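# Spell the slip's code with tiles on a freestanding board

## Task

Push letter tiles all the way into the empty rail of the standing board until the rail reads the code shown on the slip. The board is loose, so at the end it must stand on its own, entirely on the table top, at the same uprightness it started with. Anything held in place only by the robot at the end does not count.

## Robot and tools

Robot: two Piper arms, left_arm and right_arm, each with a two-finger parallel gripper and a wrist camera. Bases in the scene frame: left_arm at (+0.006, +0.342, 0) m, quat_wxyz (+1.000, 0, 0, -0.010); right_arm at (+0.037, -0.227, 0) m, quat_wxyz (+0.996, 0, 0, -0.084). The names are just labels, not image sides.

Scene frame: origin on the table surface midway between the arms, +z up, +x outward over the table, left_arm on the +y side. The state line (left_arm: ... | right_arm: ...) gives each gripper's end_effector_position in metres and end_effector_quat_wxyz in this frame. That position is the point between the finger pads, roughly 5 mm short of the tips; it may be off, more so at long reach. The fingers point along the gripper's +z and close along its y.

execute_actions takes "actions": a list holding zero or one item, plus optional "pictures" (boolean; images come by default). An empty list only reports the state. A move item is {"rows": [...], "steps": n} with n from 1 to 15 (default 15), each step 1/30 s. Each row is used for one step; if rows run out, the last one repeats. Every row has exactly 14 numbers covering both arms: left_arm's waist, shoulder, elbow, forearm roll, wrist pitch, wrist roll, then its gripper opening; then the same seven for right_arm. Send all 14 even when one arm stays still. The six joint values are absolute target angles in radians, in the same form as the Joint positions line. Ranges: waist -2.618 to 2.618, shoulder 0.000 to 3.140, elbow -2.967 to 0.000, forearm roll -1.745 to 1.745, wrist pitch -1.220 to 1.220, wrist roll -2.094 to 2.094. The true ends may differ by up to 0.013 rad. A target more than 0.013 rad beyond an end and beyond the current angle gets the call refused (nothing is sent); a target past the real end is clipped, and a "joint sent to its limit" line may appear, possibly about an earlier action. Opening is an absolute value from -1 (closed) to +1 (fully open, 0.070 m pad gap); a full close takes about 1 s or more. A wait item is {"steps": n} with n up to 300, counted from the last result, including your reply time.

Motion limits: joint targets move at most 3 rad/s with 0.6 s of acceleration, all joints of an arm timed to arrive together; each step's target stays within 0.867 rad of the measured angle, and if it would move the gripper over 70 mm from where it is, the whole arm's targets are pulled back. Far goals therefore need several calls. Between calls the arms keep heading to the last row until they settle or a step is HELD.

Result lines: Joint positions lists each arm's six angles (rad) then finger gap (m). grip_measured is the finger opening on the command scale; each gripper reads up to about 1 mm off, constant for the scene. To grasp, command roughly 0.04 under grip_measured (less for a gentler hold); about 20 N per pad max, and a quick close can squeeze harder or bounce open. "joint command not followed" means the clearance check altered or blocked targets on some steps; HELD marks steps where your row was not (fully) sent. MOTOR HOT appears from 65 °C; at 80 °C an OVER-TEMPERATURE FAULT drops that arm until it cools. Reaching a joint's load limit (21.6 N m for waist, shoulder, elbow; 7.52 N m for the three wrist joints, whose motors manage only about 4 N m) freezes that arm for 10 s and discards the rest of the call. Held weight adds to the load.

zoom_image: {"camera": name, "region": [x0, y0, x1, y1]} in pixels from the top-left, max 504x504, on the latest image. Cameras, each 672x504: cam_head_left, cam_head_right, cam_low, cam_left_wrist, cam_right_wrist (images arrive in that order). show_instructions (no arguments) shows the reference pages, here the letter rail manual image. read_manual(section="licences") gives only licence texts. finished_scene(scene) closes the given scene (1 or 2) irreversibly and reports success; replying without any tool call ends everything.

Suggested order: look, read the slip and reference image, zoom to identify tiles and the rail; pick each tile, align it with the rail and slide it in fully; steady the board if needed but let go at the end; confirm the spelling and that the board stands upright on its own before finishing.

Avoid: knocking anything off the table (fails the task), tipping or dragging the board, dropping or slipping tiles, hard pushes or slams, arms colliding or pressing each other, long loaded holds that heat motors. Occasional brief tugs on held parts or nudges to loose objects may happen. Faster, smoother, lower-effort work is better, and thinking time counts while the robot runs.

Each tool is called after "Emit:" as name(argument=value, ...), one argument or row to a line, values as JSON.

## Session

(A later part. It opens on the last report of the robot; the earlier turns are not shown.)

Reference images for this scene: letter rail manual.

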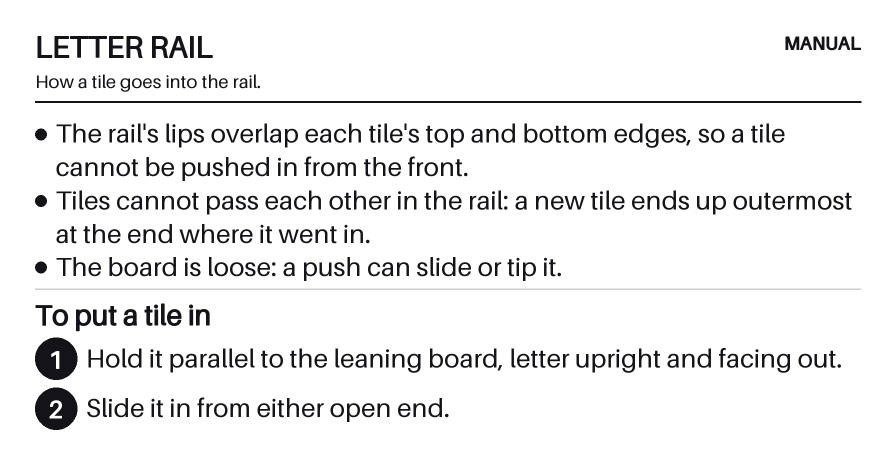

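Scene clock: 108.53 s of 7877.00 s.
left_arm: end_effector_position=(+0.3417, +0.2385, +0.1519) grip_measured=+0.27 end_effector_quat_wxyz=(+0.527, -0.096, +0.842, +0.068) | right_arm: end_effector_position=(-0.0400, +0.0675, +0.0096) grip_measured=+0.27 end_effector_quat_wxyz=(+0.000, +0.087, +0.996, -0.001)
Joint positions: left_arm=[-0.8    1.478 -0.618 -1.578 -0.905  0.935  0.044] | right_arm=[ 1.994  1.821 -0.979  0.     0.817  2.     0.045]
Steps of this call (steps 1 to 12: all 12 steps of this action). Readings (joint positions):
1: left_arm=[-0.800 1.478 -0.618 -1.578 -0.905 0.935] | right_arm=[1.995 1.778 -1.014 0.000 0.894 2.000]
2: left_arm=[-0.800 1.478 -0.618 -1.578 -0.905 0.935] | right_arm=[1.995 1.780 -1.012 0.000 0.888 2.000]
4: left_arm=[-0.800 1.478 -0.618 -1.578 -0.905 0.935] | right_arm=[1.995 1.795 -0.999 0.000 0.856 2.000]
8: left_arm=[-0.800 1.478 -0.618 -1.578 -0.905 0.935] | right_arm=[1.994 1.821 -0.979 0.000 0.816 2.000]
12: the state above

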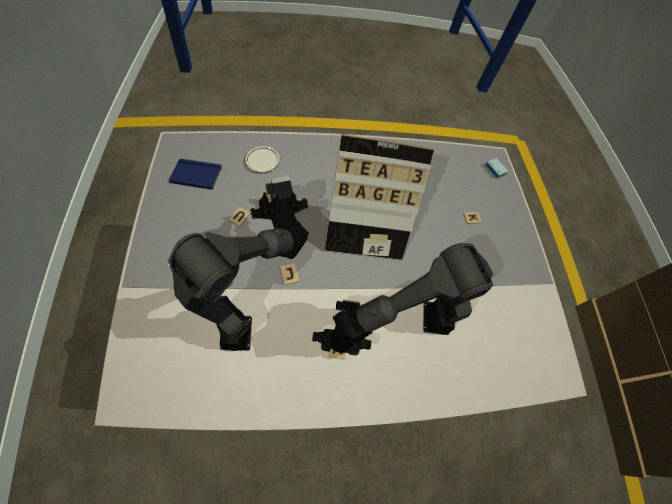

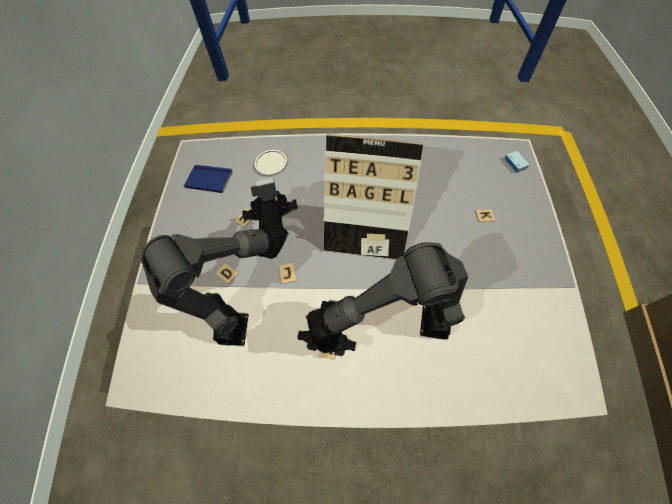

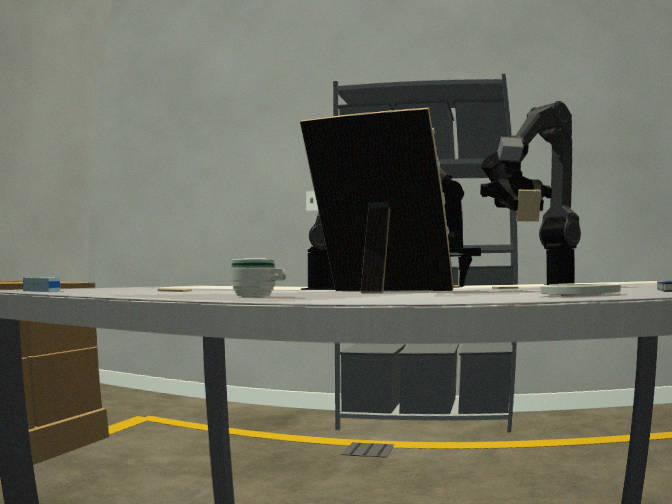

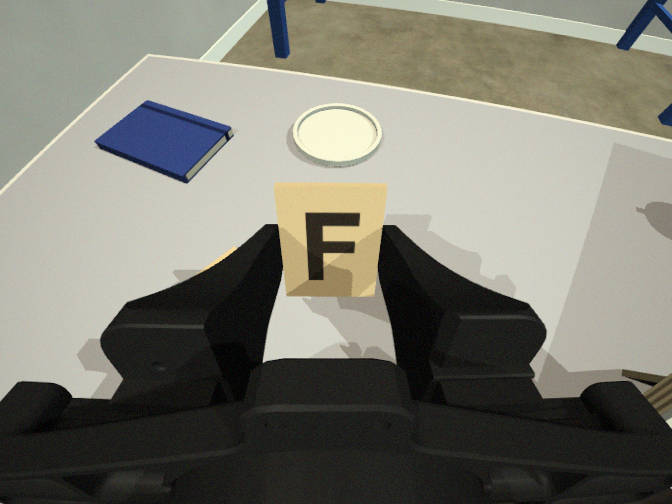

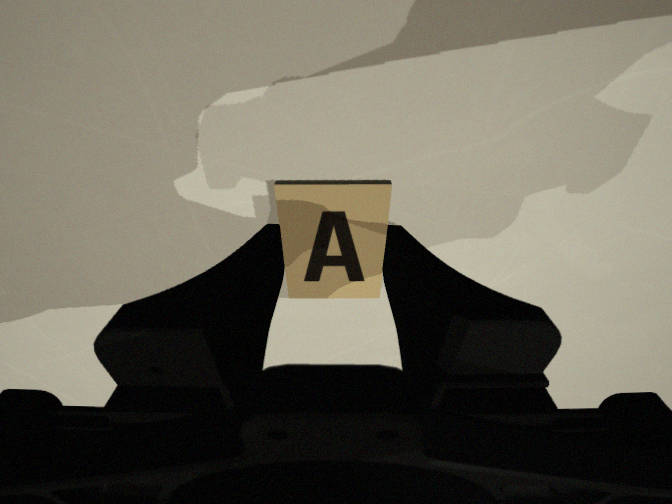

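Emit:
execute_actions(
  actions=[
    {"rows":[[-0.8,1.4779,-0.6182,-1.578,-0.905,0.935,0.22,1.994,1.8217,-0.978,0,0.814,2.0,0.22],[-0.8,1.4779,-0.6182,-1.578,-0.905,0.935,0.22,1.994,1.8217,-0.978,0,0.814,2.0,0.22],[-0.8,1.4779,-0.6182,-1.578,-0.905,0.935,0.22,1.994,1.8217,-0.978,0,0.814,2.0,0.22],[-0.8,1.4779,-0.6182,-1.578,-0.905,0.935,0.22,1.994,1.8217,-0.978,0,0.814,2.0,0.6]],"steps":10},
  ],
  pictures=false,
)

Emit:
execute_actions(
  actions=[
    {"rows":[[-0.9,1.4779,-0.6182,-1.578,-0.905,0.935,0.22,1.994,1.75,-1.02,0,0.93,2.0,0.6]],"steps":8},
  ],
  pictures=false,
)

Emit:
execute_actions(
  actions=[
    {"rows":[[-1.1825,1.4779,-0.6182,-1.578,-0.905,0.935,0.22,2.5,1.13,-0.495,0,1.025,2.0,0.6]],"steps":15},
  ],
  pictures=false,
)

Emit:
execute_actions(
  actions=[
    {"steps":12},
  ],
)

Scene clock: 116.07 s of 7877.00 s.
left_arm: end_effector_position=(+0.3417, +0.2384, +0.1519) grip_measured=+0.27 end_effector_quat_wxyz=(+0.527, -0.096, +0.842, +0.068) | right_arm: end_effector_position=(-0.0402, +0.0685, +0.0099) grip_measured=+0.60 end_effector_quat_wxyz=(-0.001, +0.087, +0.996, +0.002)
Joint positions: left_arm=[-0.8    1.478 -0.618 -1.578 -0.905  0.935  0.044] | right_arm=[ 1.994  1.82  -0.98  -0.     0.814  2.     0.056]
Steps of this call (steps 1 to 15: the robot went on to your last target; steps 16 to 90: nothing new was sent; then 4.20 s passed at rest; steps 91 to 100: all 10 steps of this action). Readings (joint positions):
91: left_arm=[-0.800 1.478 -0.618 -1.578 -0.905 0.935] | right_arm=[1.994 1.820 -0.980 -0.000 0.817 2.000]
92: left_arm=[-0.800 1.478 -0.618 -1.578 -0.905 0.935] | right_arm=[1.994 1.820 -0.980 -0.000 0.815 2.000]
94: left_arm=[-0.800 1.478 -0.618 -1.578 -0.905 0.935] | right_arm=[1.994 1.820 -0.980 -0.000 0.815 2.000]
98: left_arm=[-0.800 1.478 -0.618 -1.578 -0.905 0.935] | right_arm=[1.994 1.820 -0.980 -0.000 0.815 2.000]
100: the state above

Scene clock: 116.33 s of 7877.00 s.
left_arm: end_effector_position=(+0.3296, +0.2053, +0.1520) grip_measured=+0.27 end_effector_quat_wxyz=(+0.530, -0.054, +0.845, +0.042) | right_arm: end_effector_position=(-0.0393, +0.0648, +0.0391) grip_measured=+0.60 end_effector_quat_wxyz=(+0.000, +0.087, +0.996, -0.001)
Joint positions: left_arm=[-0.901  1.478 -0.618 -1.578 -0.906  0.935  0.044] | right_arm=[ 1.994  1.751 -1.019 -0.     0.928  2.     0.056]
Steps of this call (steps 1 to 8: all 8 steps of this action). Readings (joint positions):
1: left_arm=[-0.801 1.478 -0.618 -1.578 -0.905 0.935] | right_arm=[1.994 1.820 -0.980 -0.000 0.815 2.000]
2: left_arm=[-0.807 1.478 -0.618 -1.578 -0.906 0.935] | right_arm=[1.994 1.817 -0.980 -0.000 0.821 2.000]
4: left_arm=[-0.838 1.478 -0.618 -1.578 -0.906 0.935] | right_arm=[1.994 1.800 -0.990 -0.000 0.854 2.000]
8: the state above

Scene clock: 116.83 s of 7877.00 s.
left_arm: end_effector_position=(+0.2784, +0.1202, +0.1519) grip_measured=+0.27 end_effector_quat_wxyz=(+0.530, +0.066, +0.845, -0.034) | right_arm: end_effector_position=(-0.0689, -0.0902, +0.0675) grip_measured=+0.60 end_effector_quat_wxyz=(-0.001, -0.113, +0.994, +0.002)
Joint positions: left_arm=[-1.184  1.478 -0.618 -1.578 -0.905  0.935  0.044] | right_arm=[ 2.396  1.251 -0.606  0.     1.01   2.     0.056]
Steps of this call (steps 1 to 15: all 15 steps of this action). Readings (joint positions):
1: left_arm=[-0.904 1.478 -0.618 -1.578 -0.906 0.935] | right_arm=[1.994 1.746 -1.020 -0.000 0.933 2.000]
2: left_arm=[-0.913 1.478 -0.618 -1.578 -0.906 0.935] | right_arm=[1.999 1.736 -1.018 -0.000 0.938 2.000]
4: left_arm=[-0.950 1.478 -0.618 -1.578 -0.906 0.935] | right_arm=[2.024 1.698 -0.995 -0.001 0.949 2.000]
8: left_arm=[-1.086 1.478 -0.618 -1.578 -0.905 0.935] | right_arm=[2.136 1.552 -0.886 -0.001 0.970 2.000]
15: the state above

Scene clock: 117.23 s of 7877.00 s.
left_arm: end_effector_position=(+0.2788, +0.1207, +0.1519) grip_measured=+0.27 end_effector_quat_wxyz=(+0.530, +0.066, +0.845, -0.033) | right_arm: end_effector_position=(-0.0591, -0.1268, +0.0610) grip_measured=+0.60 end_effector_quat_wxyz=(+0.001, -0.165, +0.986, -0.001)
Joint positions: left_arm=[-1.183  1.478 -0.618 -1.578 -0.905  0.935  0.044] | right_arm=[ 2.501  1.129 -0.493  0.     1.025  2.     0.056]
Steps of this call (steps 1 to 12: the robot went on to your last target). Readings (joint positions):
1: left_arm=[-1.184 1.478 -0.618 -1.578 -0.905 0.935] | right_arm=[2.425 1.216 -0.574 0.000 1.015 2.000]
2: left_arm=[-1.184 1.478 -0.618 -1.578 -0.905 0.935] | right_arm=[2.450 1.187 -0.547 0.000 1.018 2.000]
4: left_arm=[-1.183 1.478 -0.618 -1.578 -0.905 0.935] | right_arm=[2.485 1.147 -0.510 0.000 1.023 2.000]
8: left_arm=[-1.183 1.478 -0.618 -1.578 -0.905 0.935] | right_arm=[2.501 1.128 -0.493 0.000 1.025 2.000]
12: the state above

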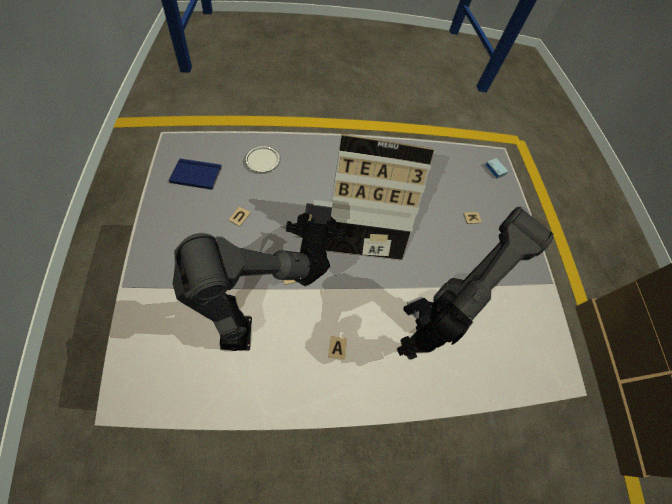

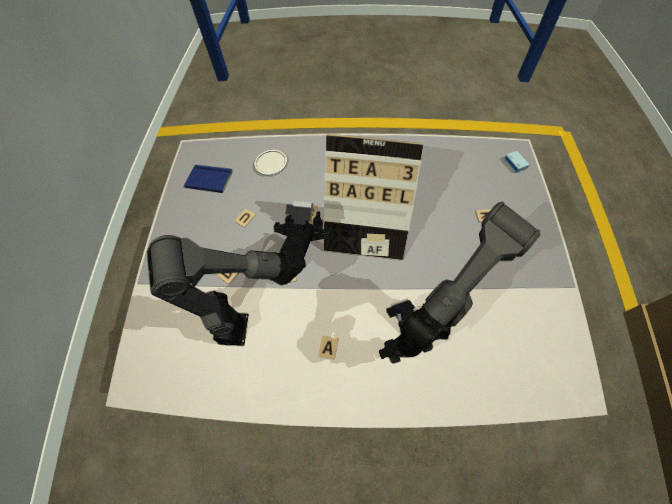

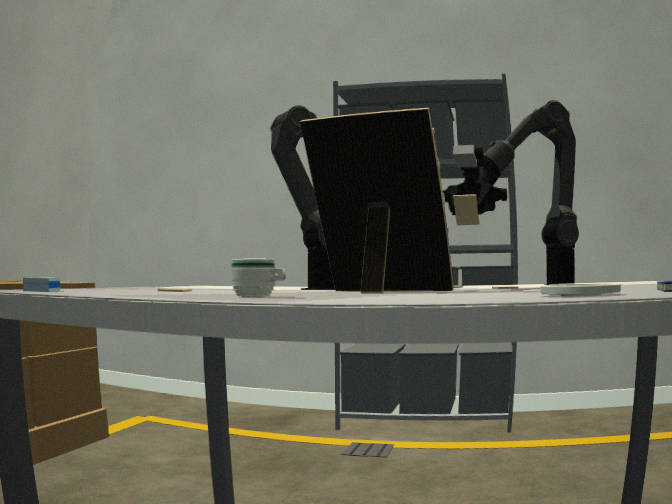

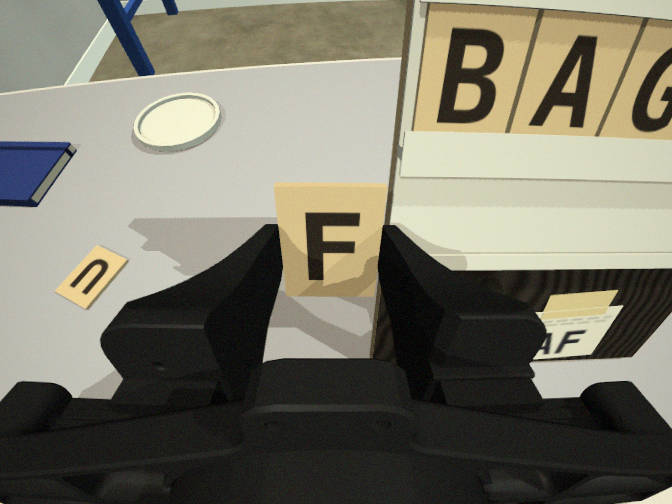

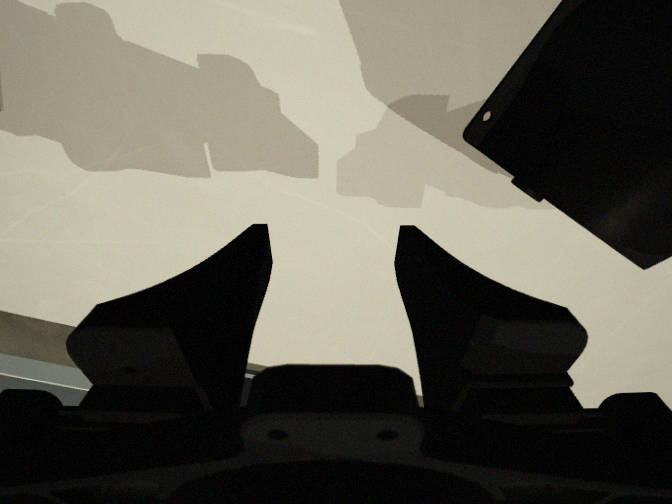

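Emit:
execute_actions(
  actions=[
    {"rows":[[-1.0671,1.5418,-0.6674,-1.525,-0.7995,0.9407,0.22,2.5,1.13,-0.495,0,1.025,2.0,0.6]],"steps":15},
  ],
  pictures=false,
)

Emit:
execute_actions(
  actions=[
    {"steps":8},
  ],
)

Emit:
zoom_image(
  camera="cam_left_wrist",
  region=[320, 130, 460, 330],
)

Emit:
zoom_image(
  camera="cam_low",
  region=[410, 150, 500, 250],
)

Scene clock: 136.60 s of 7877.00 s.
left_arm: end_effector_position=(+0.3043, +0.1174, +0.1395) grip_measured=+0.27 end_effector_quat_wxyz=(+0.513, +0.066, +0.855, -0.032) | right_arm: end_effector_position=(-0.0594, -0.1263, +0.0613) grip_measured=+0.60 end_effector_quat_wxyz=(+0.001, -0.165, +0.986, -0.001)
Joint positions: left_arm=[-1.066  1.543 -0.667 -1.524 -0.799  0.941  0.044] | right_arm=[ 2.5    1.13  -0.495 -0.     1.025  2.     0.056]
Steps of this call (steps 1 to 30: the robot went on to your last target; steps 31 to 90: nothing new was sent; then 15.87 s passed at rest; steps 91 to 105: all 15 steps of this action). Readings (joint positions):
91: left_arm=[-1.181 1.478 -0.618 -1.577 -0.904 0.935] | right_arm=[2.500 1.130 -0.495 -0.000 1.025 2.000]
92: left_arm=[-1.174 1.481 -0.620 -1.574 -0.899 0.935] | right_arm=[2.500 1.130 -0.495 -0.000 1.025 2.000]
94: left_arm=[-1.142 1.498 -0.633 -1.559 -0.869 0.936] | right_arm=[2.500 1.130 -0.495 -0.000 1.025 2.000]
98: left_arm=[-1.068 1.540 -0.666 -1.525 -0.801 0.940] | right_arm=[2.500 1.130 -0.495 -0.000 1.025 2.000]
105: the state above

Scene clock: 136.87 s of 7877.00 s.
left_arm: end_effector_position=(+0.3041, +0.1173, +0.1396) grip_measured=+0.27 end_effector_quat_wxyz=(+0.513, +0.066, +0.855, -0.032) | right_arm: end_effector_position=(-0.0594, -0.1263, +0.0613) grip_measured=+0.60 end_effector_quat_wxyz=(+0.001, -0.165, +0.986, -0.001)
Joint positions: left_arm=[-1.067  1.543 -0.667 -1.525 -0.799  0.941  0.044] | right_arm=[ 2.5    1.13  -0.495 -0.     1.025  2.     0.056]
Steps of this call (steps 1 to 8: the robot went on to your last target). Readings (joint positions):
1: left_arm=[-1.066 1.543 -0.667 -1.524 -0.799 0.941] | right_arm=[2.500 1.130 -0.495 -0.000 1.025 2.000]
2: left_arm=[-1.066 1.543 -0.667 -1.524 -0.799 0.941] | right_arm=[2.500 1.130 -0.495 -0.000 1.025 2.000]
4: left_arm=[-1.067 1.543 -0.667 -1.525 -0.799 0.941] | right_arm=[2.500 1.130 -0.495 -0.000 1.025 2.000]
8: the state above

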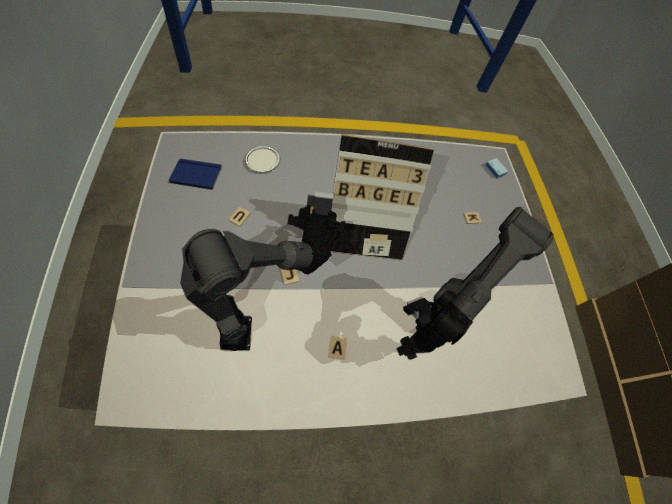

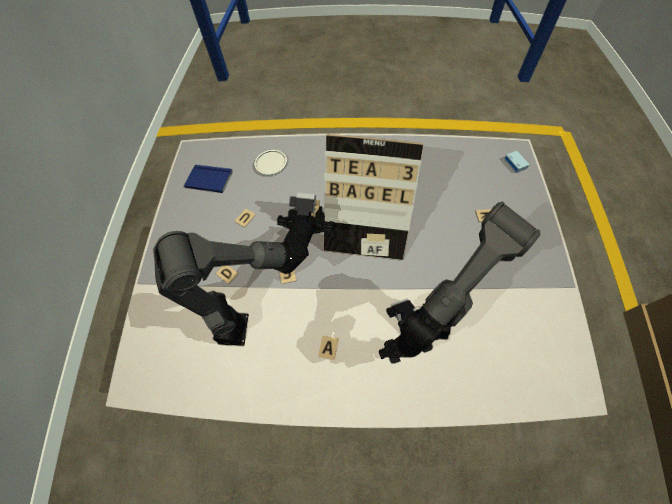

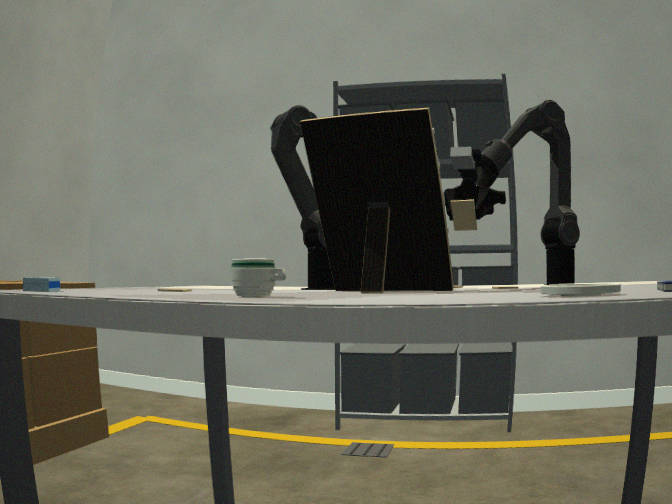

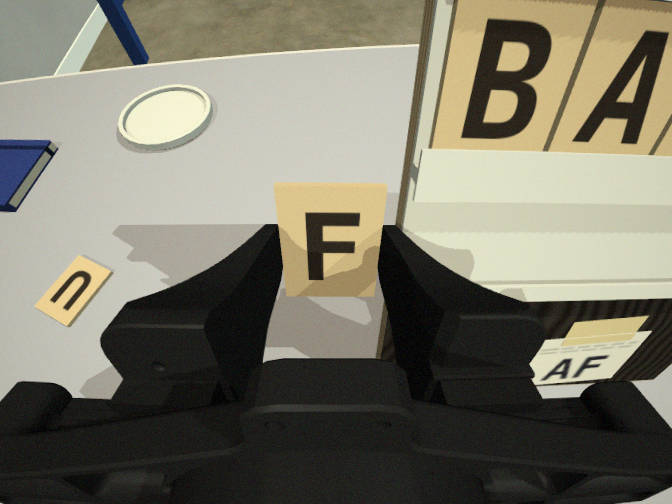

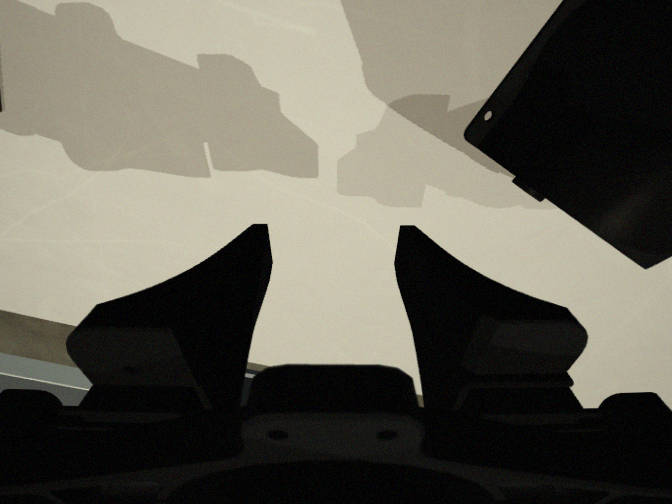

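Region (320, 130, 460, 330) of cam_left_wrist's 672x504 image, scaled by 2.520, with more detail than that image has; it fills the left 353 columns of this view, and the rest is white.

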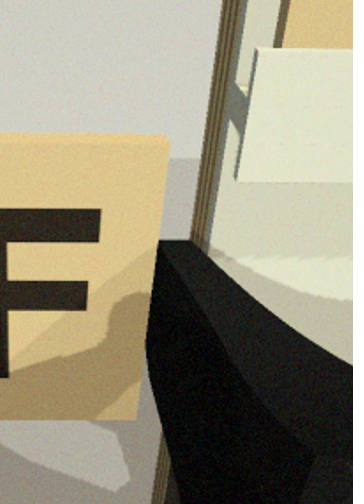

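Region (410, 150, 500, 250) of cam_low's 672x504 image, scaled by 5.040, with more detail than that image has; it fills the left 454 columns of this view, and the rest is white.

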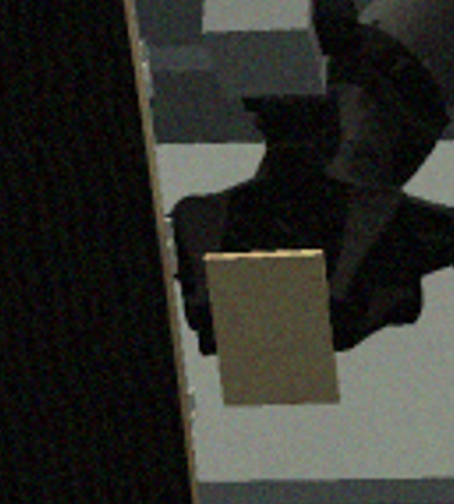

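Emit:
execute_actions(
  actions=[
    {"rows":[[-1.087,1.5793,-0.7021,-1.5587,-0.8347,0.938,0.22,2.5,1.13,-0.495,0,1.025,2.0,0.6]],"steps":15},
  ],
  pictures=false,
)

Emit:
execute_actions(
  actions=[
    {"steps":8},
  ],
)

Emit:
zoom_image(
  camera="cam_left_wrist",
  region=[320, 130, 460, 330],
)

Emit:
zoom_image(
  camera="cam_left_wrist",
  region=[372, 100, 672, 330],
)

Scene clock: 150.20 s of 7877.00 s.
left_arm: end_effector_position=(+0.3053, +0.1115, +0.1384) grip_measured=+0.27 end_effector_quat_wxyz=(+0.514, +0.053, +0.856, -0.025) | right_arm: end_effector_position=(-0.0594, -0.1263, +0.0613) grip_measured=+0.60 end_effector_quat_wxyz=(+0.001, -0.165, +0.986, -0.001)
Joint positions: left_arm=[-1.088  1.579 -0.704 -1.559 -0.835  0.938  0.044] | right_arm=[ 2.5    1.13  -0.495 -0.     1.025  2.     0.056]
Steps of this call (steps 1 to 15: the robot went on to your last target; steps 16 to 90: nothing new was sent; then 9.83 s passed at rest; steps 91 to 105: all 15 steps of this action). Readings (joint positions):
91: left_arm=[-1.068 1.542 -0.668 -1.526 -0.801 0.941] | right_arm=[2.500 1.130 -0.495 -0.000 1.025 2.000]
92: left_arm=[-1.072 1.548 -0.674 -1.533 -0.808 0.941] | right_arm=[2.500 1.130 -0.495 -0.000 1.025 2.000]
94: left_arm=[-1.085 1.572 -0.697 -1.555 -0.831 0.940] | right_arm=[2.500 1.130 -0.495 -0.000 1.025 2.000]
98: left_arm=[-1.088 1.579 -0.704 -1.560 -0.836 0.939] | right_arm=[2.500 1.130 -0.495 -0.000 1.025 2.000]
105: the state above

Scene clock: 150.47 s of 7877.00 s.
left_arm: end_effector_position=(+0.3053, +0.1119, +0.1380) grip_measured=+0.27 end_effector_quat_wxyz=(+0.514, +0.053, +0.856, -0.025) | right_arm: end_effector_position=(-0.0594, -0.1263, +0.0613) grip_measured=+0.60 end_effector_quat_wxyz=(+0.001, -0.165, +0.986, -0.001)
Joint positions: left_arm=[-1.087  1.579 -0.702 -1.559 -0.835  0.938  0.044] | right_arm=[ 2.5    1.13  -0.495 -0.     1.025  2.     0.056]
Steps of this call (steps 1 to 8: the robot went on to your last target). Readings (joint positions):
1: left_arm=[-1.088 1.579 -0.703 -1.559 -0.835 0.938] | right_arm=[2.500 1.130 -0.495 -0.000 1.025 2.000]
2: left_arm=[-1.088 1.579 -0.703 -1.559 -0.835 0.938] | right_arm=[2.500 1.130 -0.495 -0.000 1.025 2.000]
4: left_arm=[-1.088 1.579 -0.703 -1.559 -0.835 0.938] | right_arm=[2.500 1.130 -0.495 -0.000 1.025 2.000]
8: the state above

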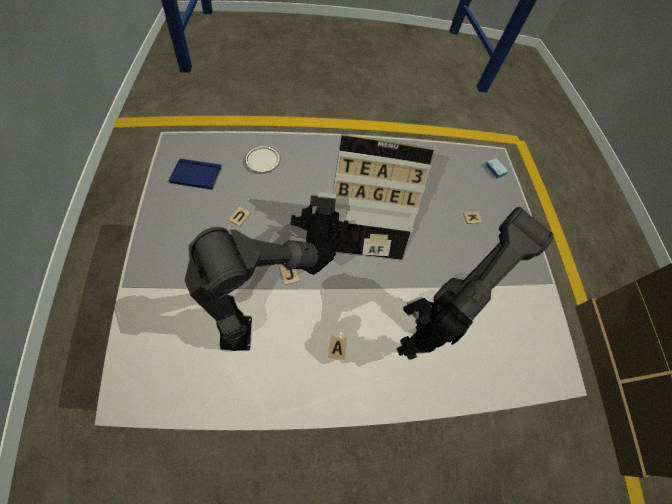

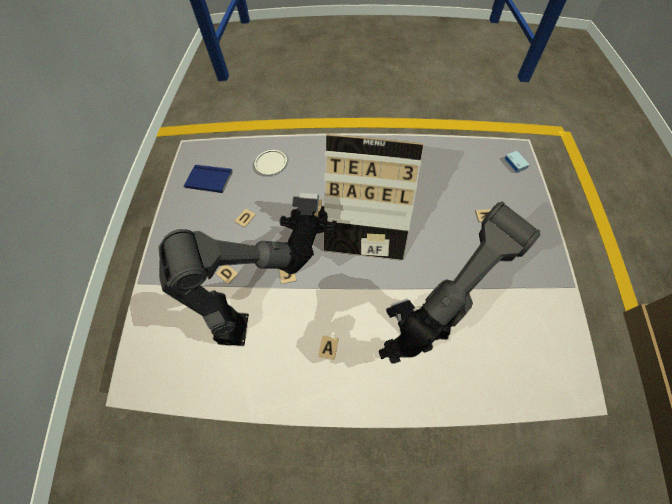

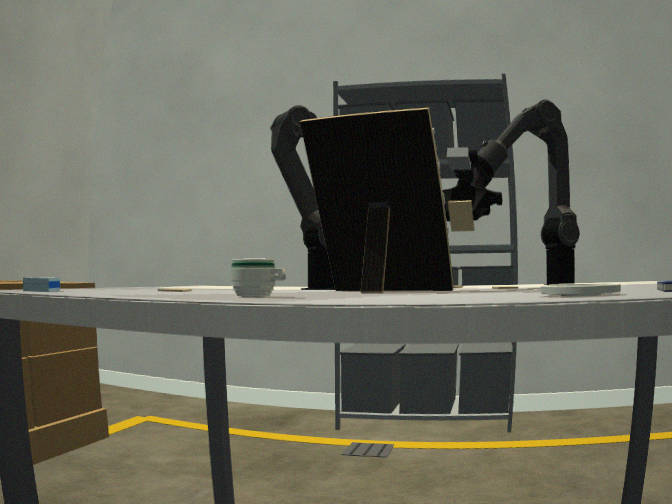

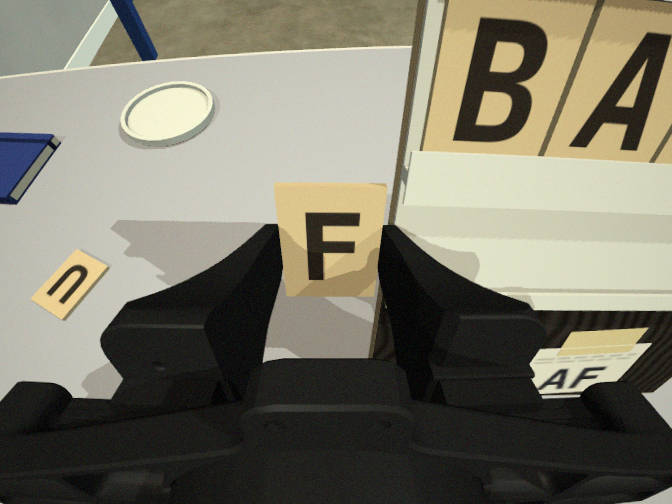

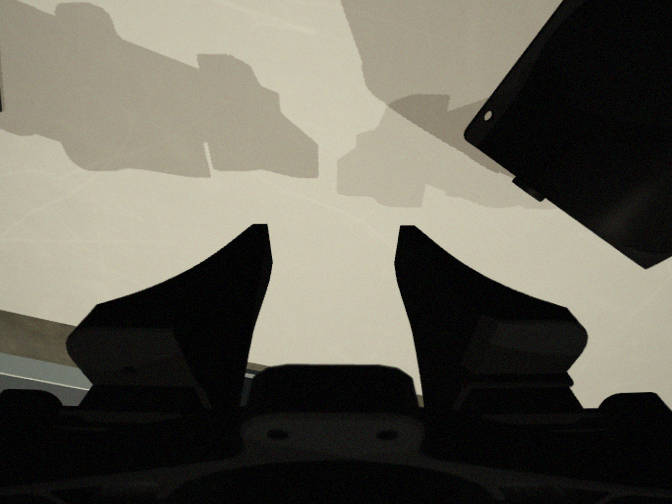

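Region (320, 130, 460, 330) of cam_left_wrist's 672x504 image, scaled by 2.520, with more detail than that image has; it fills the left 353 columns of this view, and the rest is white.

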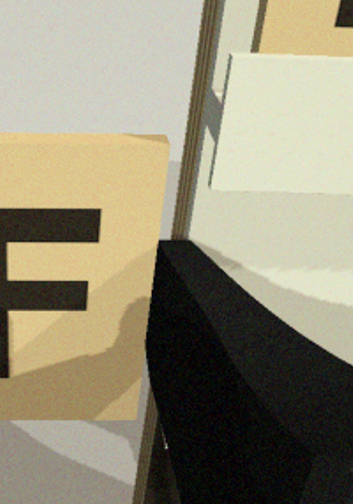

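Region (372, 100, 672, 330) of cam_left_wrist's 672x504 image, scaled by 1.680, with more detail than that image has; it fills the top 386 rows of this view, and the rest is white.

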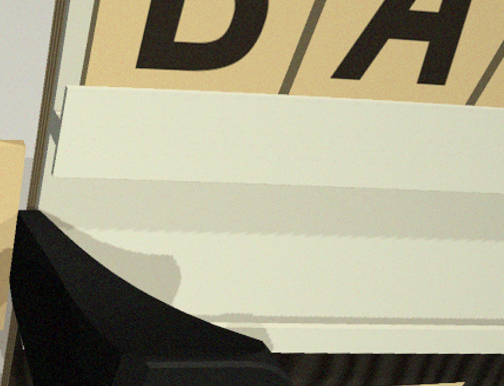

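Emit:
execute_actions(
  actions=[
    {"rows":[[-1.087,1.5823,-0.6998,-1.5539,-0.8348,0.941,0.22,2.5,1.13,-0.495,0,1.025,2.0,0.6],[-1.087,1.5823,-0.6998,-1.5539,-0.8348,0.941,0.22,2.5,1.13,-0.495,0,1.025,2.0,0.6],[-1.0904,1.5862,-0.7047,-1.5572,-0.8372,0.9423,0.22,2.5,1.13,-0.495,0,1.025,2.0,0.6],[-1.0938,1.5902,-0.7096,-1.5604,-0.8395,0.9437,0.22,2.5,1.13,-0.495,0,1.025,2.0,0.6],[-1.0971,1.5941,-0.7145,-1.5637,-0.8419,0.945,0.22,2.5,1.13,-0.495,0,1.025,2.0,0.6],[-1.1005,1.5981,-0.7194,-1.567,-0.8443,0.9463,0.22,2.5,1.13,-0.495,0,1.025,2.0,0.6],[-1.1039,1.602,-0.7243,-1.5702,-0.8466,0.9476,0.22,2.5,1.13,-0.495,0,1.025,2.0,0.6],[-1.1073,1.6059,-0.7292,-1.5735,-0.849,0.949,0.22,2.5,1.13,-0.495,0,1.025,2.0,0.6]],"steps":15},
  ],
)

Emit:
zoom_image(
  camera="cam_left_wrist",
  region=[320, 130, 460, 330],
)

Scene clock: 174.50 s of 7877.00 s.
left_arm: end_effector_position=(+0.3044, +0.1032, +0.1369) grip_measured=+0.27 end_effector_quat_wxyz=(+0.514, +0.058, +0.856, -0.022) | right_arm: end_effector_position=(-0.0594, -0.1263, +0.0613) grip_measured=+0.60 end_effector_quat_wxyz=(+0.001, -0.165, +0.986, -0.001)
Joint positions: left_arm=[-1.107  1.606 -0.729 -1.573 -0.849  0.949  0.044] | right_arm=[ 2.5    1.13  -0.495 -0.     1.025  2.     0.056]
Steps of this call (steps 1 to 15: the robot went on to your last target; steps 16 to 90: nothing new was sent; then 20.53 s passed at rest; steps 91 to 105: all 15 steps of this action). Readings (joint positions):
91: left_arm=[-1.087 1.579 -0.701 -1.557 -0.835 0.938] | right_arm=[2.500 1.130 -0.495 -0.000 1.025 2.000]
92: left_arm=[-1.087 1.580 -0.700 -1.554 -0.835 0.939] | right_arm=[2.500 1.130 -0.495 -0.000 1.025 2.000]
94: left_arm=[-1.090 1.585 -0.704 -1.557 -0.837 0.941] | right_arm=[2.500 1.130 -0.495 -0.000 1.025 2.000]
98: left_arm=[-1.105 1.603 -0.725 -1.571 -0.847 0.948] | right_arm=[2.500 1.130 -0.495 -0.000 1.025 2.000]
105: the state above

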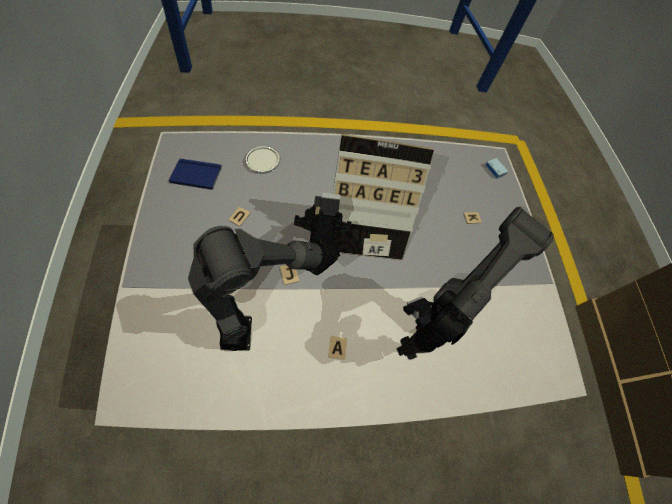

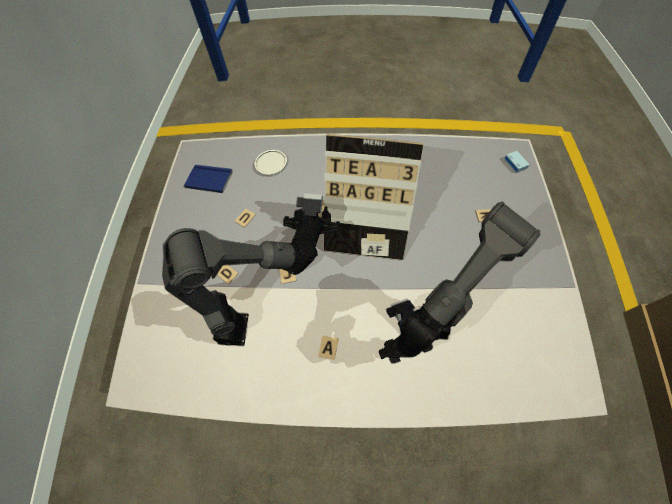

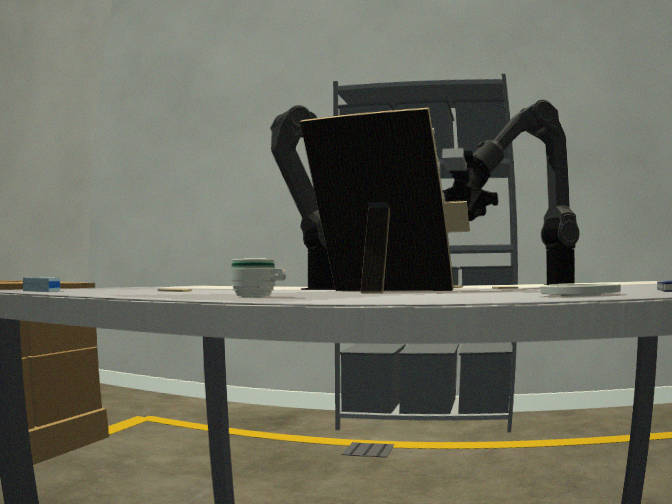

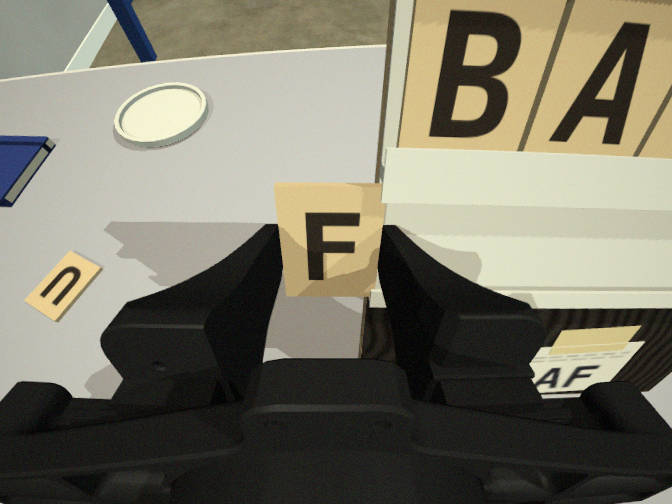

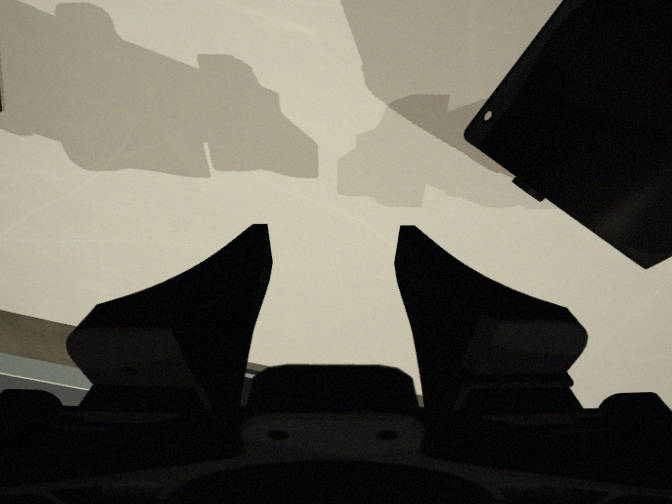

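Region (320, 130, 460, 330) of cam_left_wrist's 672x504 image, scaled by 2.520, with more detail than that image has; it fills the left 353 columns of this view, and the rest is white.

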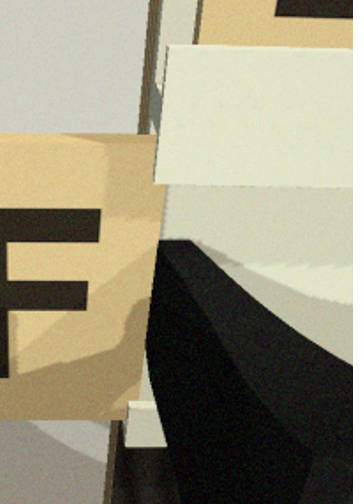

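Entered. Continue to s=.035.

Emit:
execute_actions(
  actions=[
    {"rows":[[-1.1106,1.6099,-0.7341,-1.5767,-0.8513,0.9503,0.22,2.5,1.13,-0.495,0,1.025,2.0,0.6],[-1.114,1.6138,-0.739,-1.58,-0.8537,0.9516,0.22,2.5,1.13,-0.495,0,1.025,2.0,0.6],[-1.1187,1.6199,-0.7469,-1.5847,-0.8571,0.9539,0.22,2.5,1.13,-0.495,0,1.025,2.0,0.6],[-1.1233,1.6259,-0.7548,-1.5894,-0.8604,0.9562,0.22,2.5,1.13,-0.495,0,1.025,2.0,0.6],[-1.128,1.632,-0.7627,-1.5942,-0.8638,0.9584,0.22,2.5,1.13,-0.495,0,1.025,2.0,0.6],[-1.1326,1.638,-0.7706,-1.5989,-0.8671,0.9607,0.22,2.5,1.13,-0.495,0,1.025,2.0,0.6],[-1.1373,1.6441,-0.7785,-1.6036,-0.8705,0.963,0.22,2.5,1.13,-0.495,0,1.025,2.0,0.6],[-1.1419,1.6502,-0.7864,-1.6083,-0.8738,0.9653,0.22,2.5,1.13,-0.495,0,1.025,2.0,0.6],[-1.1466,1.6562,-0.7943,-1.613,-0.8772,0.9676,0.22,2.5,1.13,-0.495,0,1.025,2.0,0.6],[-1.1512,1.6623,-0.8022,-1.6178,-0.8805,0.9698,0.22,2.5,1.13,-0.495,0,1.025,2.0,0.6],[-1.1559,1.6683,-0.8101,-1.6225,-0.8839,0.9721,0.22,2.5,1.13,-0.495,0,1.025,2.0,0.6],[-1.1605,1.6744,-0.818,-1.6272,-0.8872,0.9744,0.22,2.5,1.13,-0.495,0,1.025,2.0,0.6]],"steps":15},
  ],
)

Scene clock: 185.57 s of 7877.00 s.
left_arm: end_effector_position=(+0.3010, +0.0765, +0.1367) grip_measured=+0.27 end_effector_quat_wxyz=(+0.514, +0.058, +0.856, -0.022) | right_arm: end_effector_position=(-0.0594, -0.1263, +0.0613) grip_measured=+0.60 end_effector_quat_wxyz=(+0.001, -0.165, +0.986, -0.001)
Joint positions: left_arm=[-1.162  1.676 -0.82  -1.628 -0.887  0.975  0.044] | right_arm=[ 2.5    1.13  -0.495 -0.     1.025  2.     0.056]
Steps of this call (steps 1 to 15: the robot went on to your last target; steps 16 to 90: nothing new was sent; then 7.57 s passed at rest; steps 91 to 105: all 15 steps of this action). Readings (joint positions):
91: left_arm=[-1.108 1.607 -0.730 -1.574 -0.850 0.949] | right_arm=[2.500 1.130 -0.495 -0.000 1.025 2.000]
92: left_arm=[-1.112 1.611 -0.736 -1.578 -0.853 0.950] | right_arm=[2.500 1.130 -0.495 -0.000 1.025 2.000]
94: left_arm=[-1.120 1.622 -0.750 -1.587 -0.859 0.954] | right_arm=[2.500 1.130 -0.495 -0.000 1.025 2.000]
98: left_arm=[-1.139 1.647 -0.782 -1.605 -0.872 0.964] | right_arm=[2.500 1.130 -0.495 -0.000 1.025 2.000]
105: the state above

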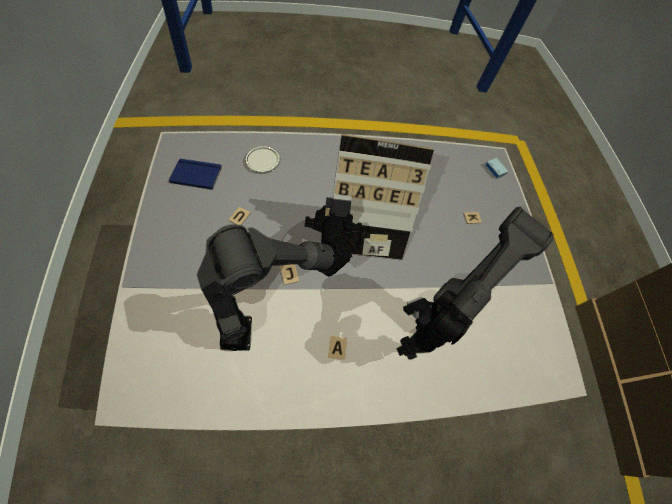

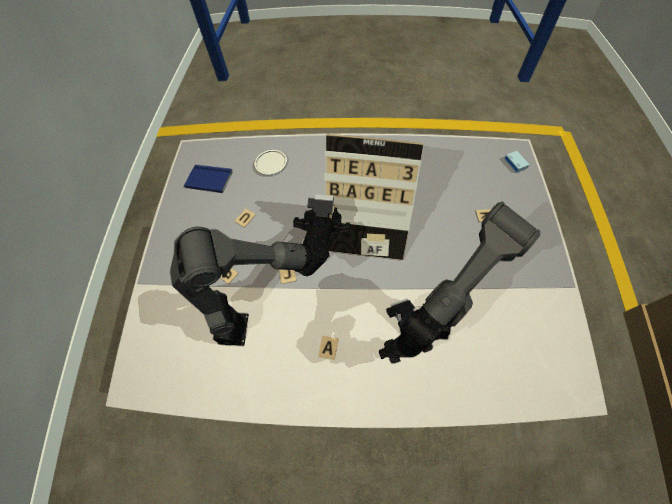

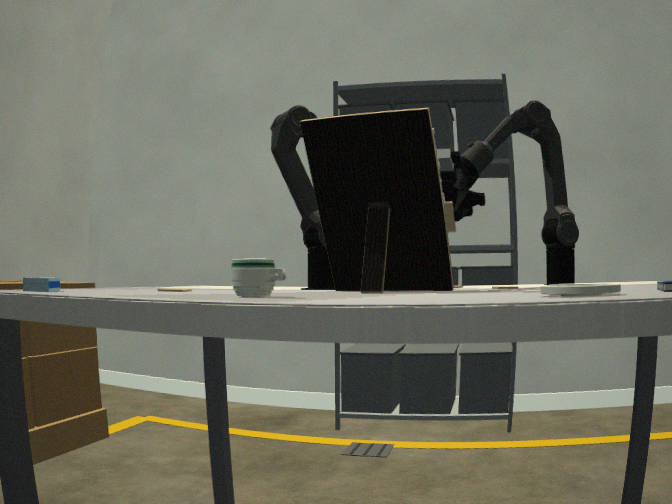

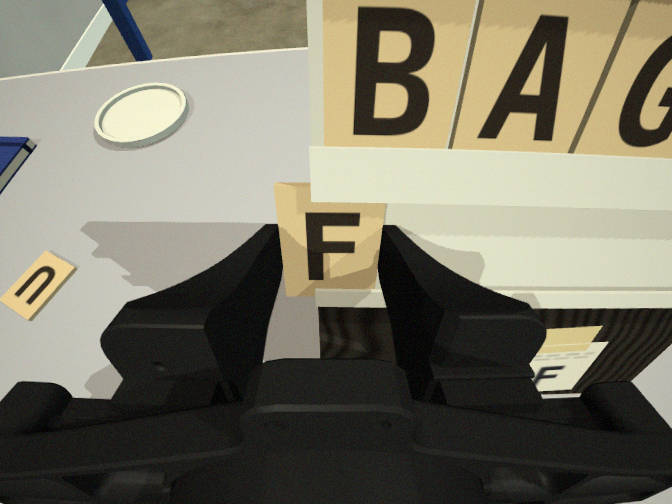

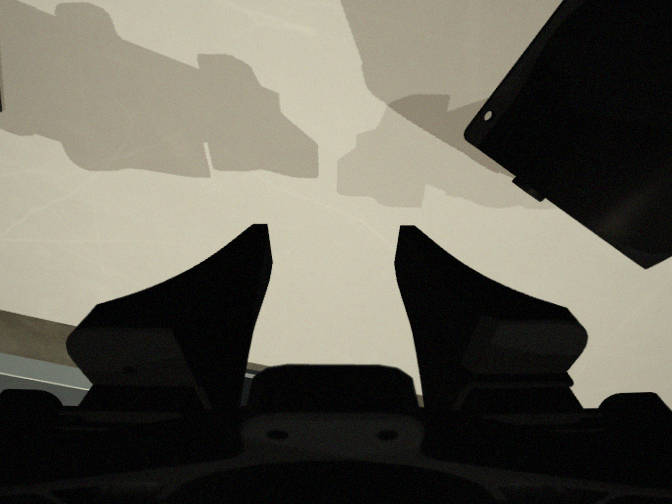

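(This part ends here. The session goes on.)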